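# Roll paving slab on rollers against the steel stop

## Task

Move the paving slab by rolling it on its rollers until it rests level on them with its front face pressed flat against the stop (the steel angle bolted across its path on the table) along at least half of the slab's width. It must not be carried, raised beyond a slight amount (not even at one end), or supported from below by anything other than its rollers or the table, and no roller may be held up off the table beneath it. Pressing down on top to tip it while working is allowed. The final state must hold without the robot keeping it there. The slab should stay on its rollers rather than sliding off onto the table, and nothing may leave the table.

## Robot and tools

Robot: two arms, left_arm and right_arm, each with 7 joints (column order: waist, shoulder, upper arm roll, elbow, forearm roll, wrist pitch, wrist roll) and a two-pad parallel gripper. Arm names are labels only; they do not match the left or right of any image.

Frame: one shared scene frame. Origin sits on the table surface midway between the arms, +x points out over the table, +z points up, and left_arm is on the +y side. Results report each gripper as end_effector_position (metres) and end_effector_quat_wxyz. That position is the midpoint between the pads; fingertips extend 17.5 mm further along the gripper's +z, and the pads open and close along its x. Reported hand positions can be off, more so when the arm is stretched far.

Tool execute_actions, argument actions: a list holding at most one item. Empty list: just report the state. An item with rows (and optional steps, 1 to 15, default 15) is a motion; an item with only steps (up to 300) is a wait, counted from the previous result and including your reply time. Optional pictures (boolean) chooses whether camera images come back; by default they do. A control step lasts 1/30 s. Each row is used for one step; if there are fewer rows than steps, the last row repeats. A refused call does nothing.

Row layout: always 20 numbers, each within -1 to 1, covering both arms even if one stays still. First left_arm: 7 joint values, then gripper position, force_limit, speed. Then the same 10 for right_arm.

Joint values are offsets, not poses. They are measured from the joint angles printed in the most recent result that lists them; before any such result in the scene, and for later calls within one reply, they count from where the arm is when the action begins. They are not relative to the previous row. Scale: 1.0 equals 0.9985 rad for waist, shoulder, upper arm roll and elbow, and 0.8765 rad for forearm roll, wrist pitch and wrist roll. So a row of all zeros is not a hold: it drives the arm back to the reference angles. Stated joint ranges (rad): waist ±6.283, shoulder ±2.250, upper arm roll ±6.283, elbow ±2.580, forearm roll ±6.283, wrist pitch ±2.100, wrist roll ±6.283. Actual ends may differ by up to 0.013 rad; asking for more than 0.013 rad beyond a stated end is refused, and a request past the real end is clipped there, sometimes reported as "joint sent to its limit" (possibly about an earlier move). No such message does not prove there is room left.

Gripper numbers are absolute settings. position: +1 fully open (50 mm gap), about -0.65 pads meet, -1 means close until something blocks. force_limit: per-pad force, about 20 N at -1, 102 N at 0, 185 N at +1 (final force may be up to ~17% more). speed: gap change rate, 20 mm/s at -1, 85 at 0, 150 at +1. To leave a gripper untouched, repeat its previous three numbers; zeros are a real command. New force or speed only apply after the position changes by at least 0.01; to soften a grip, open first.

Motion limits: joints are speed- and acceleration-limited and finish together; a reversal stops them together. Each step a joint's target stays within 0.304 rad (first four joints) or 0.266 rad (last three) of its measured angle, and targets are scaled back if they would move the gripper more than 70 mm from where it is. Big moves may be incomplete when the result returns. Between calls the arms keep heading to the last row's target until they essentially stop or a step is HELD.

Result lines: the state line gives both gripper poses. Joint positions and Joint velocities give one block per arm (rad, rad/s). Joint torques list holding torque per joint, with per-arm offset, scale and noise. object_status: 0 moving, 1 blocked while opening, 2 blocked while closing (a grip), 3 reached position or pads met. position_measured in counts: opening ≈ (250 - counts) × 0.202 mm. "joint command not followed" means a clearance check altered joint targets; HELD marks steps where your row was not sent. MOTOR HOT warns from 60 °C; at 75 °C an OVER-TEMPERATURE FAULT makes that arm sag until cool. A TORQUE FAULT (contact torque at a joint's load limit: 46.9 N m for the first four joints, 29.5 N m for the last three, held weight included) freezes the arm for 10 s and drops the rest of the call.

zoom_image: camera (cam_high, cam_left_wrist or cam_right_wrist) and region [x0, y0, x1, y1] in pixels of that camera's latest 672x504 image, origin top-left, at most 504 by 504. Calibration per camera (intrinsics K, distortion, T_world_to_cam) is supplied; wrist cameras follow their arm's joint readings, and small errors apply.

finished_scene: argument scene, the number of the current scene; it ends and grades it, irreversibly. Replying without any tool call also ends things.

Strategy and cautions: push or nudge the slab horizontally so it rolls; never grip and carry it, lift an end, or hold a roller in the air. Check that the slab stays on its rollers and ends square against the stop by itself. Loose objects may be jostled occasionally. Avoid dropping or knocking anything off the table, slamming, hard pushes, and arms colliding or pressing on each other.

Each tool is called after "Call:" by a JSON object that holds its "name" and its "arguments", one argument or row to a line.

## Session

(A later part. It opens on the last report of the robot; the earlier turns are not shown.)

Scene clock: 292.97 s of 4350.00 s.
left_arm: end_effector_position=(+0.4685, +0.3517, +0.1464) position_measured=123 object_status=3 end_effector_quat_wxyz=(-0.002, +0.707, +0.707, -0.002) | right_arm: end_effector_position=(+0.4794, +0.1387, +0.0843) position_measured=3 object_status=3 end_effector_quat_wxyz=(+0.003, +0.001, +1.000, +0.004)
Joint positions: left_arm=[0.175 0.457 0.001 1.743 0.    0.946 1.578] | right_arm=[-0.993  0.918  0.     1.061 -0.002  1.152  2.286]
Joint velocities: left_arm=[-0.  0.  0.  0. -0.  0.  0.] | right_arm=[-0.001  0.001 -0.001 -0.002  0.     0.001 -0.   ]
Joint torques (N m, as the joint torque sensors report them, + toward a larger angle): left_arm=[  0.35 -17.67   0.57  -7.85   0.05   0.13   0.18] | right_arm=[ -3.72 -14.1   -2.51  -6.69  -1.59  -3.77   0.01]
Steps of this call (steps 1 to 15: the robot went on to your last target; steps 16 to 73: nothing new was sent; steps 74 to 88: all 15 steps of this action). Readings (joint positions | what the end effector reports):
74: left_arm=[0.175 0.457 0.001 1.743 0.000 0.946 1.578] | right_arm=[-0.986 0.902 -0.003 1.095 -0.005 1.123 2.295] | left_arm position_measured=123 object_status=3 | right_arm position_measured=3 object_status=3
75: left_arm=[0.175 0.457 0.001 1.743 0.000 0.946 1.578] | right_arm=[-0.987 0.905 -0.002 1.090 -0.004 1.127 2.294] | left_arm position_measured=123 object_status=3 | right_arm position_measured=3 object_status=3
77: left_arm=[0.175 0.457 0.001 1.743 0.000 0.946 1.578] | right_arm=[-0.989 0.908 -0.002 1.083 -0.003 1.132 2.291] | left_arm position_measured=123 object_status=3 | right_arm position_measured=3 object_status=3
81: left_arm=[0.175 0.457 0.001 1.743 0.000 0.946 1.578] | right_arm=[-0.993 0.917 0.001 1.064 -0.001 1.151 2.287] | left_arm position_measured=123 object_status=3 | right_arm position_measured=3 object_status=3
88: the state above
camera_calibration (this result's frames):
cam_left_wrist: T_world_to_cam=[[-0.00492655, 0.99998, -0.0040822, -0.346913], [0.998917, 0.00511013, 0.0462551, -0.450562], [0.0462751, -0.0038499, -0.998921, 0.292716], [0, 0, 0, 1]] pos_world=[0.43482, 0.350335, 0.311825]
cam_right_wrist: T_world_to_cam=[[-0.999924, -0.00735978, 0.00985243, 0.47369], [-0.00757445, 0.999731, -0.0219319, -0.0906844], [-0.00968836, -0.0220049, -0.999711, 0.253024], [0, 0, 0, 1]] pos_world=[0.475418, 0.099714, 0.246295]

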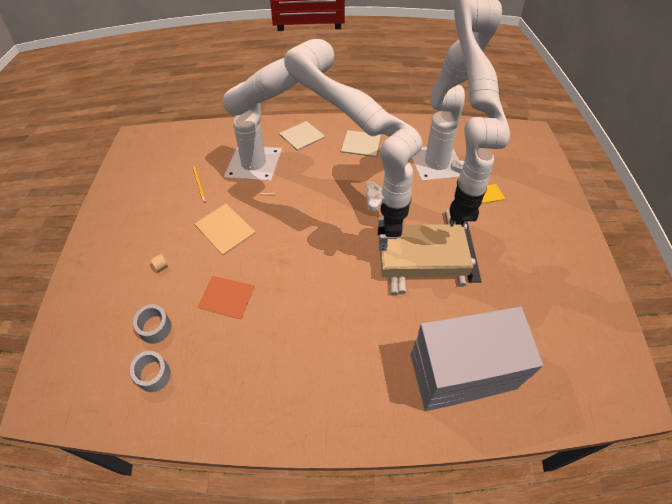

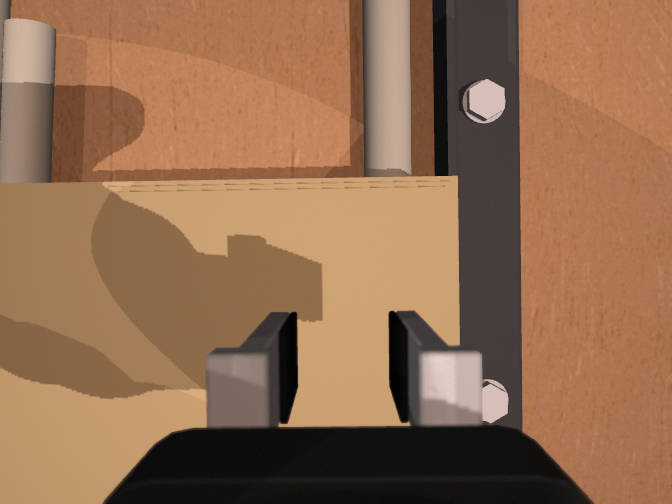

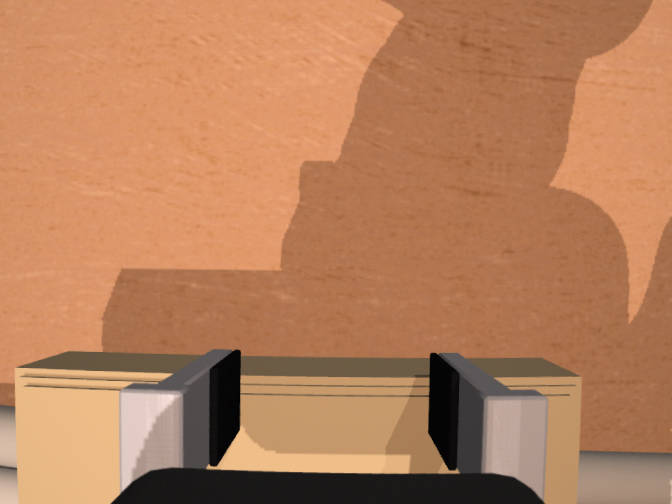

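Call:
{"name": "execute_actions", "arguments": {
  "actions": [
    {"rows":[[0,0,0,0,0,0,0,0.2,-0.2,0.5,0,0.004,0,0,0,-0.004,0,1,-0.2,0.5],[0,0,0,0,0,0,0,0.2,-0.2,0.5,0,0.004,0,0,0,-0.004,0,1,-0.2,0.5],[0,0,0,0,0,0,0,0.2,-0.2,0.5,0,0.004,0,0,0,-0.004,0,1,-0.2,0.5],[0,0,0,0,0,0,0,0.2,-0.2,0.5,0,-0.032,0,-0.036,0,0.077,0,1,-0.2,0.5]],"steps":15}
  ]
}}

Call:
{"name": "zoom_image", "arguments": {
  "camera": "cam_high",
  "region": [360, 190, 520, 310]
}}

Call:
{"name": "zoom_image", "arguments": {
  "camera": "cam_left_wrist",
  "region": [380, 100, 560, 430]
}}

Scene clock: 295.87 s of 4350.00 s.
left_arm: end_effector_position=(+0.4685, +0.3517, +0.1464) position_measured=123 object_status=3 end_effector_quat_wxyz=(-0.002, +0.707, +0.707, -0.002) | right_arm: end_effector_position=(+0.4791, +0.1384, +0.1146) position_measured=3 object_status=3 end_effector_quat_wxyz=(+0.003, +0.001, +1.000, +0.004)
Joint positions: left_arm=[0.175 0.457 0.001 1.743 0.    0.946 1.578] | right_arm=[-0.993  0.886  0.     1.025 -0.002  1.22   2.286]
Joint velocities: left_arm=[-0.    -0.    -0.001  0.     0.    -0.001 -0.   ] | right_arm=[-0.    -0.001 -0.     0.001 -0.    -0.     0.   ]
Joint torques (N m, as the joint torque sensors report them, + toward a larger angle): left_arm=[ -0.02 -17.6    0.49  -7.7   -0.18  -0.1    0.1 ] | right_arm=[ -0.09 -26.34   0.31  -9.24  -0.16  -0.26   0.14]
Steps of this call (steps 1 to 15: the robot went on to your last target; steps 16 to 72: nothing new was sent; steps 73 to 87: all 15 steps of this action). Readings (joint positions | what the end effector reports):
73: left_arm=[0.175 0.457 0.001 1.743 0.000 0.946 1.578] | right_arm=[-0.993 0.917 0.000 1.061 -0.002 1.152 2.286] | left_arm position_measured=123 object_status=3 | right_arm position_measured=3 object_status=3
74: left_arm=[0.175 0.457 0.001 1.743 0.000 0.946 1.578] | right_arm=[-0.992 0.916 -0.000 1.061 -0.002 1.151 2.286] | left_arm position_measured=123 object_status=3 | right_arm position_measured=3 object_status=3
76: left_arm=[0.175 0.457 0.001 1.743 0.000 0.946 1.578] | right_arm=[-0.991 0.915 0.001 1.060 -0.002 1.150 2.286] | left_arm position_measured=123 object_status=3 | right_arm position_measured=3 object_status=3
80: left_arm=[0.175 0.457 0.001 1.743 0.000 0.946 1.578] | right_arm=[-0.993 0.889 0.000 1.029 -0.002 1.212 2.286] | left_arm position_measured=123 object_status=3 | right_arm position_measured=3 object_status=3
87: the state above
camera_calibration (this result's frames):
cam_left_wrist: T_world_to_cam=[[-0.00492652, 0.99998, -0.00408235, -0.346913], [0.998916, 0.00511013, 0.046258, -0.450564], [0.0462779, -0.00385003, -0.998921, 0.292715], [0, 0, 0, 1]] pos_world=[0.434821, 0.350335, 0.311825]
cam_right_wrist: T_world_to_cam=[[-0.999926, -0.00742001, 0.00966644, 0.47316], [-0.00762778, 0.999737, -0.021637, -0.0897313], [-0.00950335, -0.0217091, -0.999719, 0.283239], [0, 0, 0, 1]] pos_world=[0.475132, 0.0993674, 0.276644]

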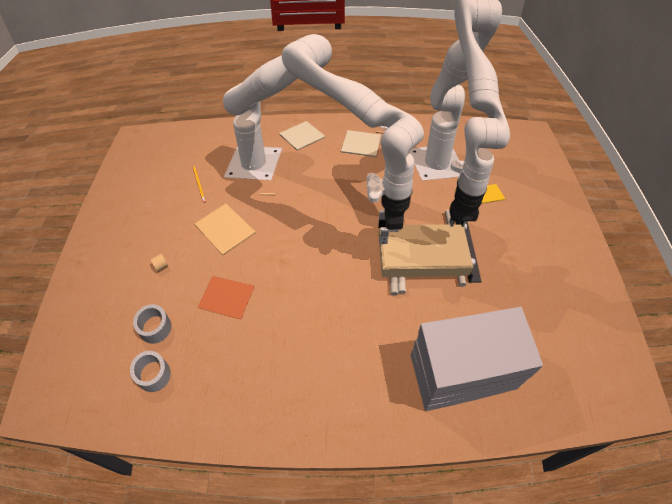

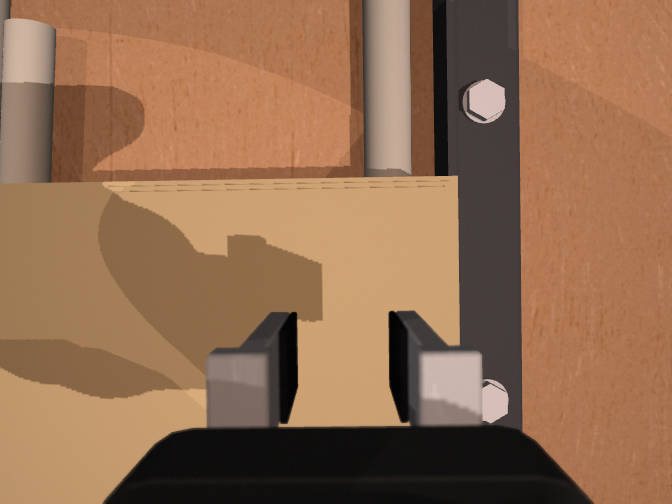

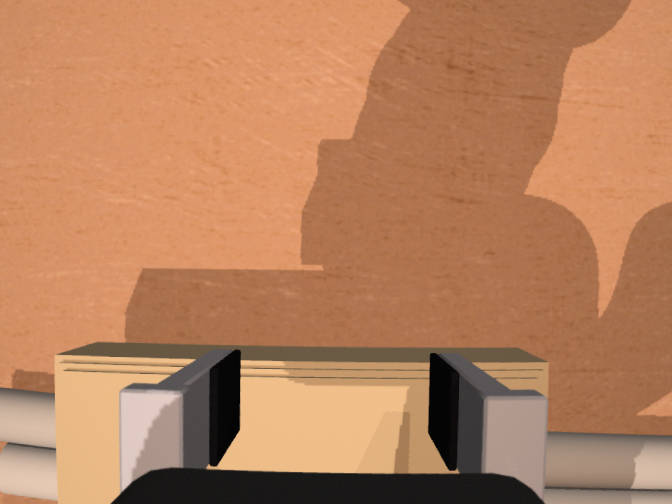

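Region (360, 190, 520, 310) of cam_high's 672x504 image, scaled by 3.150, with more detail than that image has; it fills the top 378 rows of this view, and the rest is white.

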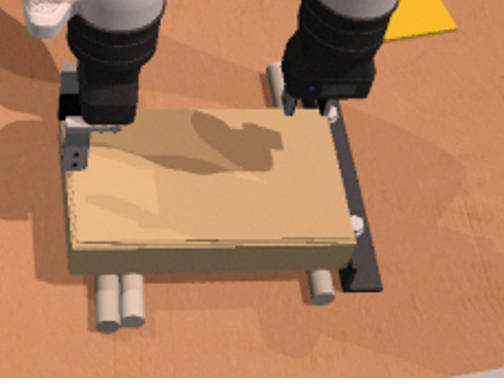

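Region (380, 100, 560, 430) of cam_left_wrist's 672x504 image, scaled by 1.527; it fills the left 275 columns of this view, and the rest is white.

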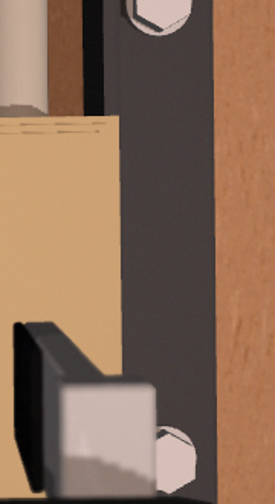

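Call:
{"name": "execute_actions", "arguments": {
  "actions": [
    {"rows":[[0,0,0,0,0,0,0,0.2,-0.2,0.5,0.049,-0.068,0,0.146,0,-0.077,0.059,1,-0.2,0.5]],"steps":13}
  ],
  "pictures": false
}}

Scene clock: 300.80 s of 4350.00 s.
left_arm: end_effector_position=(+0.4685, +0.3517, +0.1464) position_measured=123 object_status=3 end_effector_quat_wxyz=(-0.002, +0.707, +0.707, -0.002) | right_arm: end_effector_position=(+0.4790, +0.0941, +0.1122) position_measured=3 object_status=3 end_effector_quat_wxyz=(-0.001, -0.001, +1.000, -0.001)
Joint positions: left_arm=[0.175 0.457 0.001 1.743 0.    0.946 1.578] | right_arm=[-0.945  0.821  0.001  1.171 -0.001  1.153  2.338]
Joint velocities: left_arm=[ 0.    -0.     0.    -0.001  0.001 -0.001  0.   ] | right_arm=[ 0.003 -0.02  -0.013  0.01  -0.005 -0.005  0.   ]
Joint torques (N m, as the joint torque sensors report them, + toward a larger angle): left_arm=[  0.2  -17.75   0.17  -8.1   -0.18  -0.18  -0.1 ] | right_arm=[ -0.07 -25.91   0.92  -9.3   -0.24  -0.19   0.06]
Steps of this call (steps 1 to 15: the robot went on to your last target; steps 16 to 90: nothing new was sent; then 1.50 s passed at rest; steps 91 to 103: all 13 steps of this action). Readings (joint positions | what the end effector reports):
91: left_arm=[0.175 0.457 0.001 1.743 0.000 0.946 1.578] | right_arm=[-0.993 0.886 0.000 1.026 -0.002 1.219 2.286] | left_arm position_measured=123 object_status=3 | right_arm position_measured=3 object_status=3
92: left_arm=[0.175 0.457 0.001 1.743 0.000 0.946 1.578] | right_arm=[-0.991 0.882 -0.000 1.032 -0.002 1.217 2.288] | left_arm position_measured=123 object_status=3 | right_arm position_measured=3 object_status=3
94: left_arm=[0.175 0.457 0.001 1.743 0.000 0.946 1.578] | right_arm=[-0.981 0.868 -0.001 1.059 -0.002 1.204 2.297] | left_arm position_measured=123 object_status=3 | right_arm position_measured=3 object_status=3
98: left_arm=[0.175 0.457 0.001 1.743 0.000 0.946 1.578] | right_arm=[-0.952 0.829 0.001 1.147 -0.001 1.164 2.329] | left_arm position_measured=123 object_status=3 | right_arm position_measured=3 object_status=3
103: the state above

Call:
{"name": "execute_actions", "arguments": {
  "actions": [
    {"rows":[[0,0,0,0,0,0,0,0.2,-0.2,0.5,0,0.058,0,0.058,0,-0.137,0,1,-0.2,0.5]],"steps":12}
  ]
}}

Scene clock: 302.23 s of 4350.00 s.
left_arm: end_effector_position=(+0.4685, +0.3517, +0.1464) position_measured=123 object_status=3 end_effector_quat_wxyz=(-0.002, +0.707, +0.707, -0.002) | right_arm: end_effector_position=(+0.4796, +0.0947, +0.0618) position_measured=3 object_status=3 end_effector_quat_wxyz=(+0.000, -0.001, +1.000, +0.001)
Joint positions: left_arm=[0.175 0.457 0.001 1.743 0.    0.946 1.578] | right_arm=[-0.945  0.878  0.001  1.229 -0.001  1.033  2.338]
Joint velocities: left_arm=[-0.    -0.    -0.001 -0.001  0.     0.     0.   ] | right_arm=[ 0.     0.005  0.001 -0.002  0.    -0.001  0.   ]
Joint torques (N m, as the joint torque sensors report them, + toward a larger angle): left_arm=[  0.18 -17.29   0.23  -7.72  -0.02  -0.02   0.14] | right_arm=[ -0.06 -25.57   0.37  -8.16  -0.06   0.03  -0.15]
Steps of this call (steps 1 to 15: the robot went on to your last target; steps 16 to 31: nothing new was sent; steps 32 to 43: all 12 steps of this action). Readings (joint positions | what the end effector reports):
32: left_arm=[0.175 0.457 0.001 1.743 0.000 0.946 1.578] | right_arm=[-0.944 0.820 0.000 1.172 -0.002 1.151 2.338] | left_arm position_measured=123 object_status=3 | right_arm position_measured=3 object_status=3
33: left_arm=[0.175 0.457 0.001 1.743 0.000 0.946 1.578] | right_arm=[-0.944 0.825 0.000 1.176 -0.002 1.141 2.338] | left_arm position_measured=123 object_status=3 | right_arm position_measured=3 object_status=3
35: left_arm=[0.175 0.457 0.001 1.743 0.000 0.946 1.578] | right_arm=[-0.944 0.850 0.001 1.198 -0.001 1.091 2.338] | left_arm position_measured=123 object_status=3 | right_arm position_measured=3 object_status=3
39: left_arm=[0.175 0.457 0.001 1.743 0.000 0.946 1.578] | right_arm=[-0.945 0.878 0.001 1.229 -0.002 1.034 2.338] | left_arm position_measured=123 object_status=3 | right_arm position_measured=3 object_status=3
43: the state above
camera_calibration (this result's frames):
cam_left_wrist: T_world_to_cam=[[-0.00492663, 0.99998, -0.00408304, -0.346912], [0.998916, 0.00511029, 0.0462636, -0.450568], [0.0462835, -0.0038507, -0.998921, 0.292712], [0, 0, 0, 1]] pos_world=[0.434823, 0.350335, 0.311825]
cam_right_wrist: T_world_to_cam=[[-0.999842, -0.010278, 0.0144745, 0.473757], [-0.0106809, 0.99955, -0.0280334, -0.0452983], [-0.0141798, -0.0281836, -0.999502, 0.232377], [0, 0, 0, 1]] pos_world=[0.476493, 0.0566964, 0.224134]

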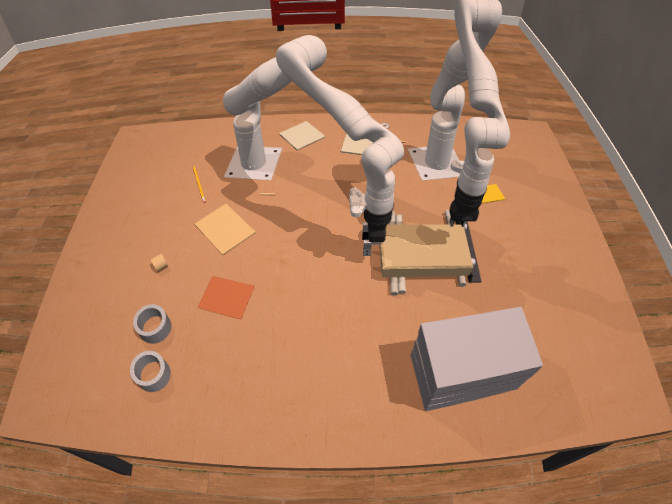

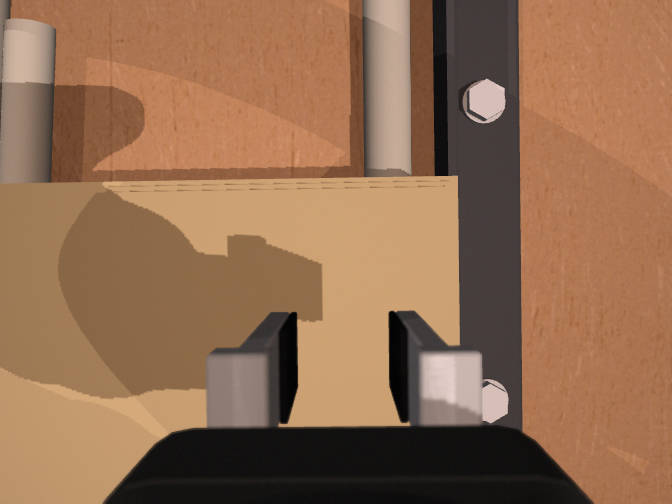

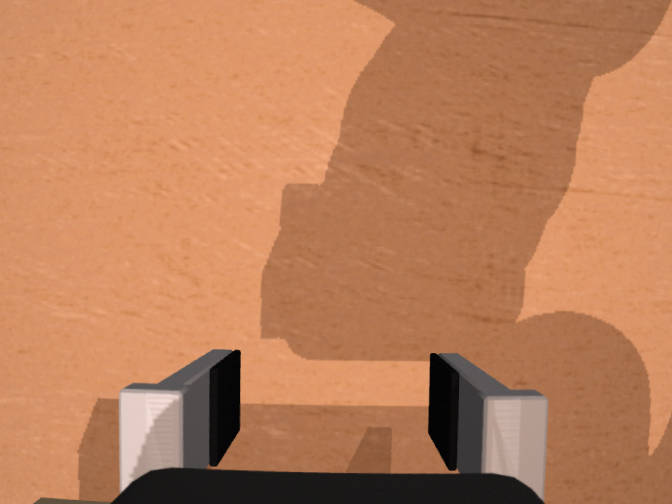

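Call:
{"name": "execute_actions", "arguments": {
  "actions": [
    {"rows":[[0,0,0,0,0,0,0,0.2,-0.2,0.5,-0.015,0.021,0,-0.047,0,0.029,-0.017,1,-0.2,0.5],[0,0,0,0,0,0,0,0.2,-0.2,0.5,-0.015,0.021,0,-0.047,0,0.029,-0.017,1,-0.2,0.5],[0,0,0,0,0,0,0,0.2,-0.2,0.5,-0.015,0.021,0,-0.047,0,0.029,-0.017,1,-0.2,0.5],[0,0,0,0,0,0,0,0.2,-0.2,0.5,-0.015,0.021,0,-0.047,0,0.029,-0.017,1,-0.2,0.5],[0,0,0,0,0,0,0,0.2,-0.2,0.5,-0.022,0.032,0,-0.070,0,0.044,-0.026,1,-0.2,0.5],[0,0,0,0,0,0,0,0.2,-0.2,0.5,-0.022,0.032,0,-0.070,0,0.044,-0.026,1,-0.2,0.5],[0,0,0,0,0,0,0,0.2,-0.2,0.5,-0.022,0.032,0,-0.070,0,0.044,-0.026,1,-0.2,0.5],[0,0,0,0,0,0,0,0.2,-0.2,0.5,-0.030,0.0423,0,-0.0935,0,0.058,-0.035,1,-0.2,0.5]],"steps":15}
  ]
}}

Scene clock: 305.57 s of 4350.00 s.
left_arm: end_effector_position=(+0.4685, +0.3517, +0.1464) position_measured=123 object_status=3 end_effector_quat_wxyz=(-0.002, +0.707, +0.707, -0.002) | right_arm: end_effector_position=(+0.4799, +0.1216, +0.0625) position_measured=3 object_status=3 end_effector_quat_wxyz=(+0.001, -0.000, +1.000, +0.002)
Joint positions: left_arm=[0.175 0.457 0.001 1.743 0.    0.946 1.578] | right_arm=[-0.974  0.919  0.001  1.135 -0.002  1.083  2.307]
Joint velocities: left_arm=[ 0.    -0.     0.     0.001  0.     0.002 -0.   ] | right_arm=[-0.002  0.009  0.006 -0.004  0.002  0.003 -0.001]
Joint torques (N m, as the joint torque sensors report them, + toward a larger angle): left_arm=[  0.14 -17.07   0.46  -7.76   0.05  -0.12  -0.05] | right_arm=[  0.34 -26.36   0.34  -8.78   0.15  -0.12   0.12]
Steps of this call (steps 1 to 15: the robot went on to your last target; steps 16 to 85: nothing new was sent; steps 86 to 100: all 15 steps of this action). Readings (joint positions | what the end effector reports):
86: left_arm=[0.175 0.457 0.001 1.743 0.000 0.946 1.578] | right_arm=[-0.945 0.880 0.001 1.228 -0.001 1.033 2.337] | left_arm position_measured=123 object_status=3 | right_arm position_measured=3 object_status=3
87: left_arm=[0.175 0.457 0.001 1.743 0.000 0.946 1.578] | right_arm=[-0.947 0.883 0.001 1.222 -0.001 1.036 2.336] | left_arm position_measured=123 object_status=3 | right_arm position_measured=3 object_status=3
89: left_arm=[0.175 0.457 0.001 1.743 0.000 0.946 1.578] | right_arm=[-0.955 0.894 0.002 1.199 -0.001 1.049 2.328] | left_arm position_measured=123 object_status=3 | right_arm position_measured=3 object_status=3
93: left_arm=[0.175 0.457 0.001 1.743 0.000 0.946 1.578] | right_arm=[-0.966 0.909 0.000 1.162 -0.002 1.069 2.316] | left_arm position_measured=123 object_status=3 | right_arm position_measured=3 object_status=3
100: the state above
camera_calibration (this result's frames):
cam_left_wrist: T_world_to_cam=[[-0.00492647, 0.99998, -0.00408316, -0.346912], [0.998916, 0.00511015, 0.0462664, -0.45057], [0.0462863, -0.0038508, -0.998921, 0.292711], [0, 0, 0, 1]] pos_world=[0.434824, 0.350335, 0.311825]
cam_right_wrist: T_world_to_cam=[[-0.99986, -0.00948641, 0.0137923, 0.474305], [-0.00985517, 0.999589, -0.0269193, -0.0726167], [-0.0135312, -0.0270515, -0.999542, 0.233389], [0, 0, 0, 1]] pos_world=[0.476681, 0.0833998, 0.224786]

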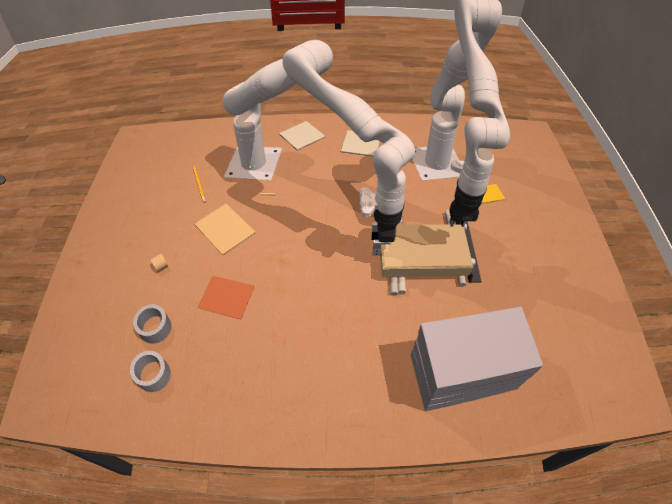

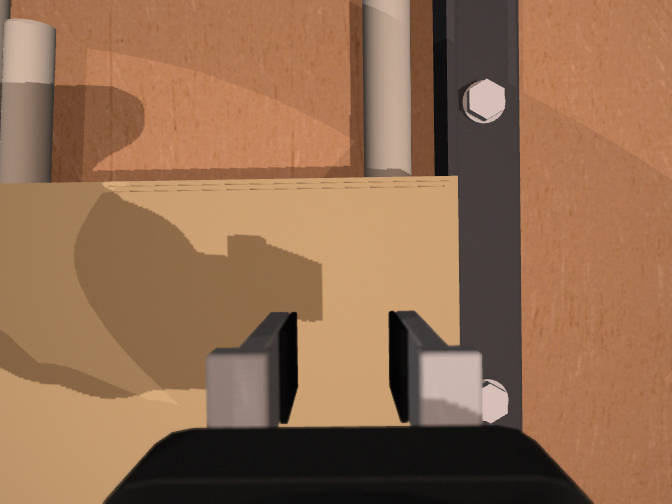

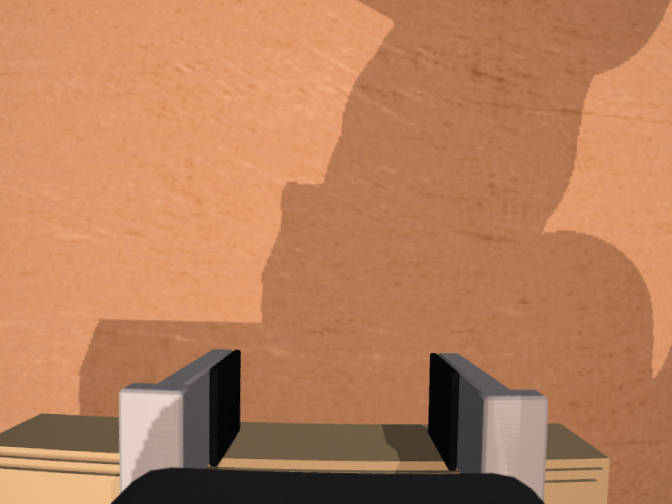

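Call:
{"name": "execute_actions", "arguments": {
  "actions": [
    {"rows":[[0,0,0,0,0,0,0,0.2,-0.2,0.5,-0.007,0.010,0,-0.021,0,0.013,-0.008,1,-0.2,0.5],[0,0,0,0,0,0,0,0.2,-0.2,0.5,-0.007,0.010,0,-0.021,0,0.013,-0.008,1,-0.2,0.5],[0,0,0,0,0,0,0,0.2,-0.2,0.5,-0.007,0.010,0,-0.021,0,0.013,-0.008,1,-0.2,0.5],[0,0,0,0,0,0,0,0.2,-0.2,0.5,-0.007,0.010,0,-0.021,0,0.013,-0.008,1,-0.2,0.5],[0,0,0,0,0,0,0,0.2,-0.2,0.5,-0.014,0.020,0,-0.043,0,0.027,-0.016,1,-0.2,0.5]],"steps":14}
  ]
}}

Scene clock: 307.43 s of 4350.00 s.
left_arm: end_effector_position=(+0.4685, +0.3517, +0.1464) position_measured=123 object_status=3 end_effector_quat_wxyz=(-0.002, +0.707, +0.707, -0.002) | right_arm: end_effector_position=(+0.4801, +0.1245, +0.0608) position_measured=3 object_status=3 end_effector_quat_wxyz=(-0.002, +0.002, +1.000, -0.007)
Joint positions: left_arm=[0.175 0.457 0.001 1.743 0.    0.946 1.578] | right_arm=[-0.983  0.939  0.005  1.099  0.002  1.115  2.294]
Joint velocities: left_arm=[-0.    -0.    -0.001 -0.     0.    -0.001 -0.001] | right_arm=[-0.001  0.001 -0.    -0.002  0.     0.003  0.   ]
Joint torques (N m, as the joint torque sensors report them, + toward a larger angle): left_arm=[  0.32 -17.2    0.23  -7.6   -0.21   0.2    0.27] | right_arm=[ -3.79 -26.87  -3.33 -13.61  -2.07  -4.11  -0.19]
Steps of this call (steps 1 to 15: the robot went on to your last target; steps 16 to 42: nothing new was sent; steps 43 to 56: all 14 steps of this action). Readings (joint positions | what the end effector reports):
43: left_arm=[0.175 0.457 0.001 1.743 0.000 0.946 1.578] | right_arm=[-0.975 0.921 0.001 1.134 -0.001 1.084 2.307] | left_arm position_measured=123 object_status=3 | right_arm position_measured=3 object_status=3
44: left_arm=[0.175 0.457 0.001 1.743 0.000 0.946 1.578] | right_arm=[-0.977 0.924 0.001 1.129 -0.001 1.087 2.305] | left_arm position_measured=123 object_status=3 | right_arm position_measured=3 object_status=3
46: left_arm=[0.175 0.457 0.001 1.743 0.000 0.946 1.578] | right_arm=[-0.980 0.929 0.002 1.119 0.000 1.095 2.301] | left_arm position_measured=123 object_status=3 | right_arm position_measured=3 object_status=3
50: left_arm=[0.175 0.457 0.001 1.743 0.000 0.946 1.578] | right_arm=[-0.984 0.938 0.005 1.101 0.003 1.113 2.295] | left_arm position_measured=123 object_status=3 | right_arm position_measured=3 object_status=3
56: the state above
camera_calibration (this result's frames):
cam_left_wrist: T_world_to_cam=[[-0.00492645, 0.99998, -0.00408345, -0.346912], [0.998916, 0.00511015, 0.0462692, -0.450572], [0.0462891, -0.00385108, -0.998921, 0.29271], [0, 0, 0, 1]] pos_world=[0.434826, 0.350335, 0.311825]
cam_right_wrist: T_world_to_cam=[[-0.999813, -0.00384707, 0.0189428, 0.473476], [-0.00466524, 0.99905, -0.0433384, -0.0770274], [-0.0187581, -0.0434187, -0.998881, 0.236273], [0, 0, 0, 1]] pos_world=[0.477461, 0.0890344, 0.223702]

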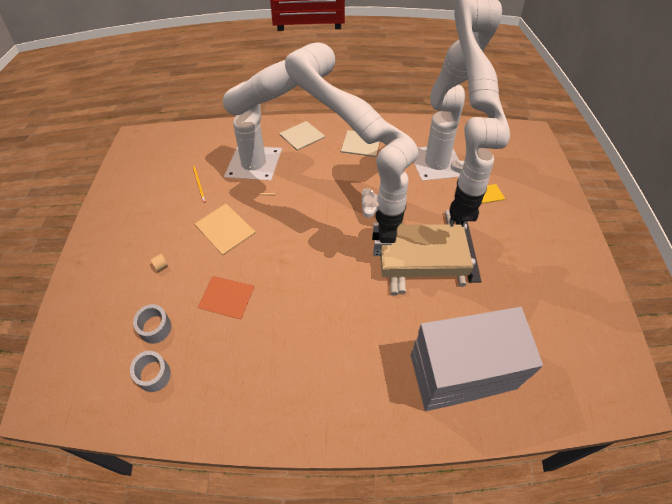

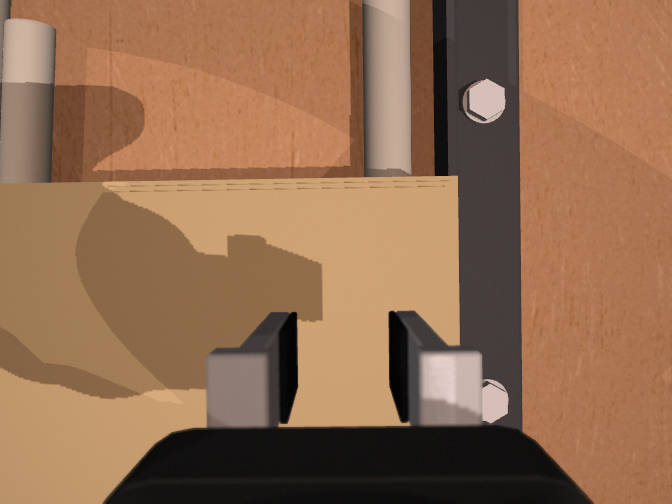

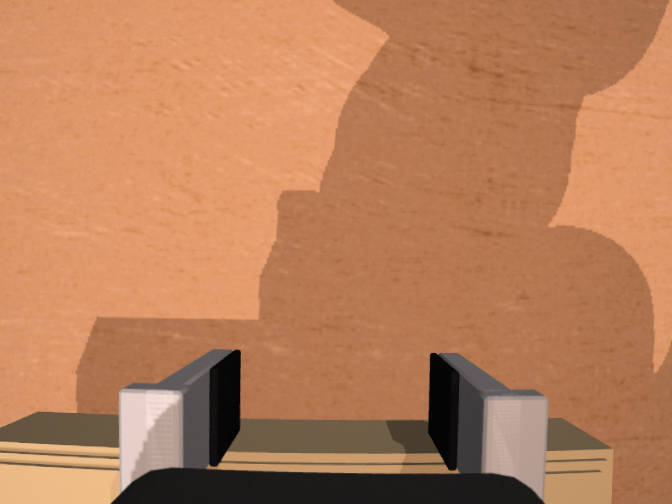

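Call:
{"name": "execute_actions", "arguments": {
  "actions": [
    {"rows":[[0,0,0,0,0,0,0,0.2,-0.2,0.5,0.022,-0.032,0,0.07,0,-0.043,0.025,1,-0.2,0.5]],"steps":12}
  ]
}}

Scene clock: 309.30 s of 4350.00 s.
left_arm: end_effector_position=(+0.4685, +0.3517, +0.1464) position_measured=123 object_status=3 end_effector_quat_wxyz=(-0.002, +0.707, +0.707, -0.002) | right_arm: end_effector_position=(+0.4801, +0.1047, +0.0604) position_measured=3 object_status=3 end_effector_quat_wxyz=(-0.002, +0.002, +1.000, -0.007)
Joint positions: left_arm=[0.175 0.457 0.001 1.743 0.    0.946 1.578] | right_arm=[-0.961  0.909  0.005  1.169  0.002  1.078  2.316]
Joint velocities: left_arm=[-0.    -0.     0.    -0.    -0.     0.002 -0.001] | right_arm=[-0.001 -0.01  -0.005  0.001 -0.001 -0.002  0.   ]
Joint torques (N m, as the joint torque sensors report them, + toward a larger angle): left_arm=[  0.25 -17.66   0.29  -7.49  -0.15  -0.02  -0.14] | right_arm=[  0.37 -26.65   0.78  -8.41   0.19  -0.13   0.  ]
Steps of this call (steps 1 to 15: the robot went on to your last target; steps 16 to 44: nothing new was sent; steps 45 to 56: all 12 steps of this action). Readings (joint positions | what the end effector reports):
45: left_arm=[0.175 0.457 0.001 1.743 0.000 0.946 1.578] | right_arm=[-0.983 0.939 0.005 1.100 0.002 1.115 2.294] | left_arm position_measured=123 object_status=3 | right_arm position_measured=3 object_status=3
46: left_arm=[0.175 0.457 0.001 1.743 0.000 0.946 1.578] | right_arm=[-0.981 0.936 0.004 1.105 0.001 1.110 2.295] | left_arm position_measured=123 object_status=3 | right_arm position_measured=3 object_status=3
48: left_arm=[0.175 0.457 0.001 1.743 0.000 0.946 1.578] | right_arm=[-0.973 0.924 0.002 1.128 -0.000 1.095 2.302] | left_arm position_measured=123 object_status=3 | right_arm position_measured=3 object_status=3
52: left_arm=[0.175 0.457 0.001 1.743 0.000 0.946 1.578] | right_arm=[-0.961 0.910 0.006 1.167 0.003 1.079 2.315] | left_arm position_measured=123 object_status=3 | right_arm position_measured=3 object_status=3
56: the state above
camera_calibration (this result's frames):
cam_left_wrist: T_world_to_cam=[[-0.00492663, 0.99998, -0.00408373, -0.346912], [0.998916, 0.00511035, 0.0462722, -0.450574], [0.0462921, -0.00385133, -0.998921, 0.292708], [0, 0, 0, 1]] pos_world=[0.434827, 0.350335, 0.311825]
cam_right_wrist: T_world_to_cam=[[-0.999788, -0.00378997, 0.0202246, 0.473371], [-0.00467933, 0.999016, -0.0441096, -0.0572323], [-0.0200375, -0.0441949, -0.998822, 0.235685], [0, 0, 0, 1]] pos_world=[0.477726, 0.0693861, 0.223309]

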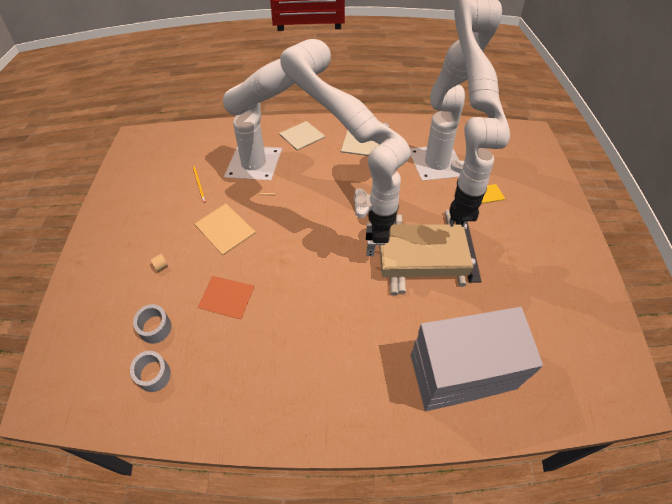

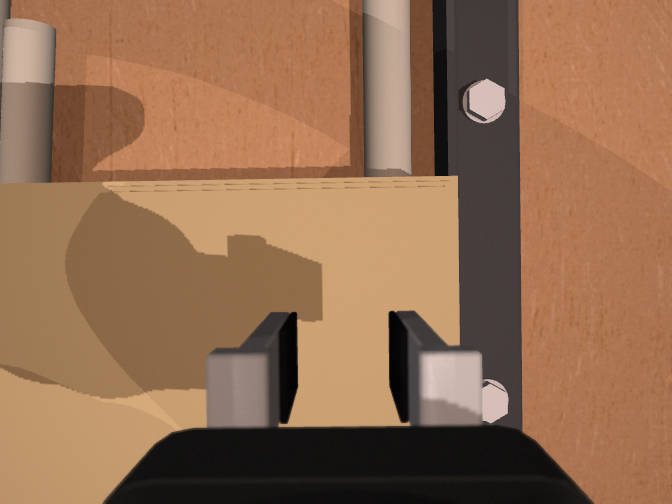

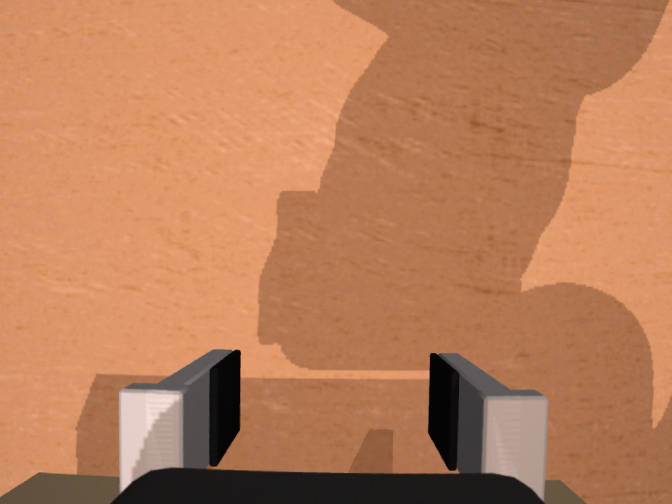

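Call:
{"name": "finished_scene", "arguments": {
  "scene": 1
}}

The scene is finished: the task was done.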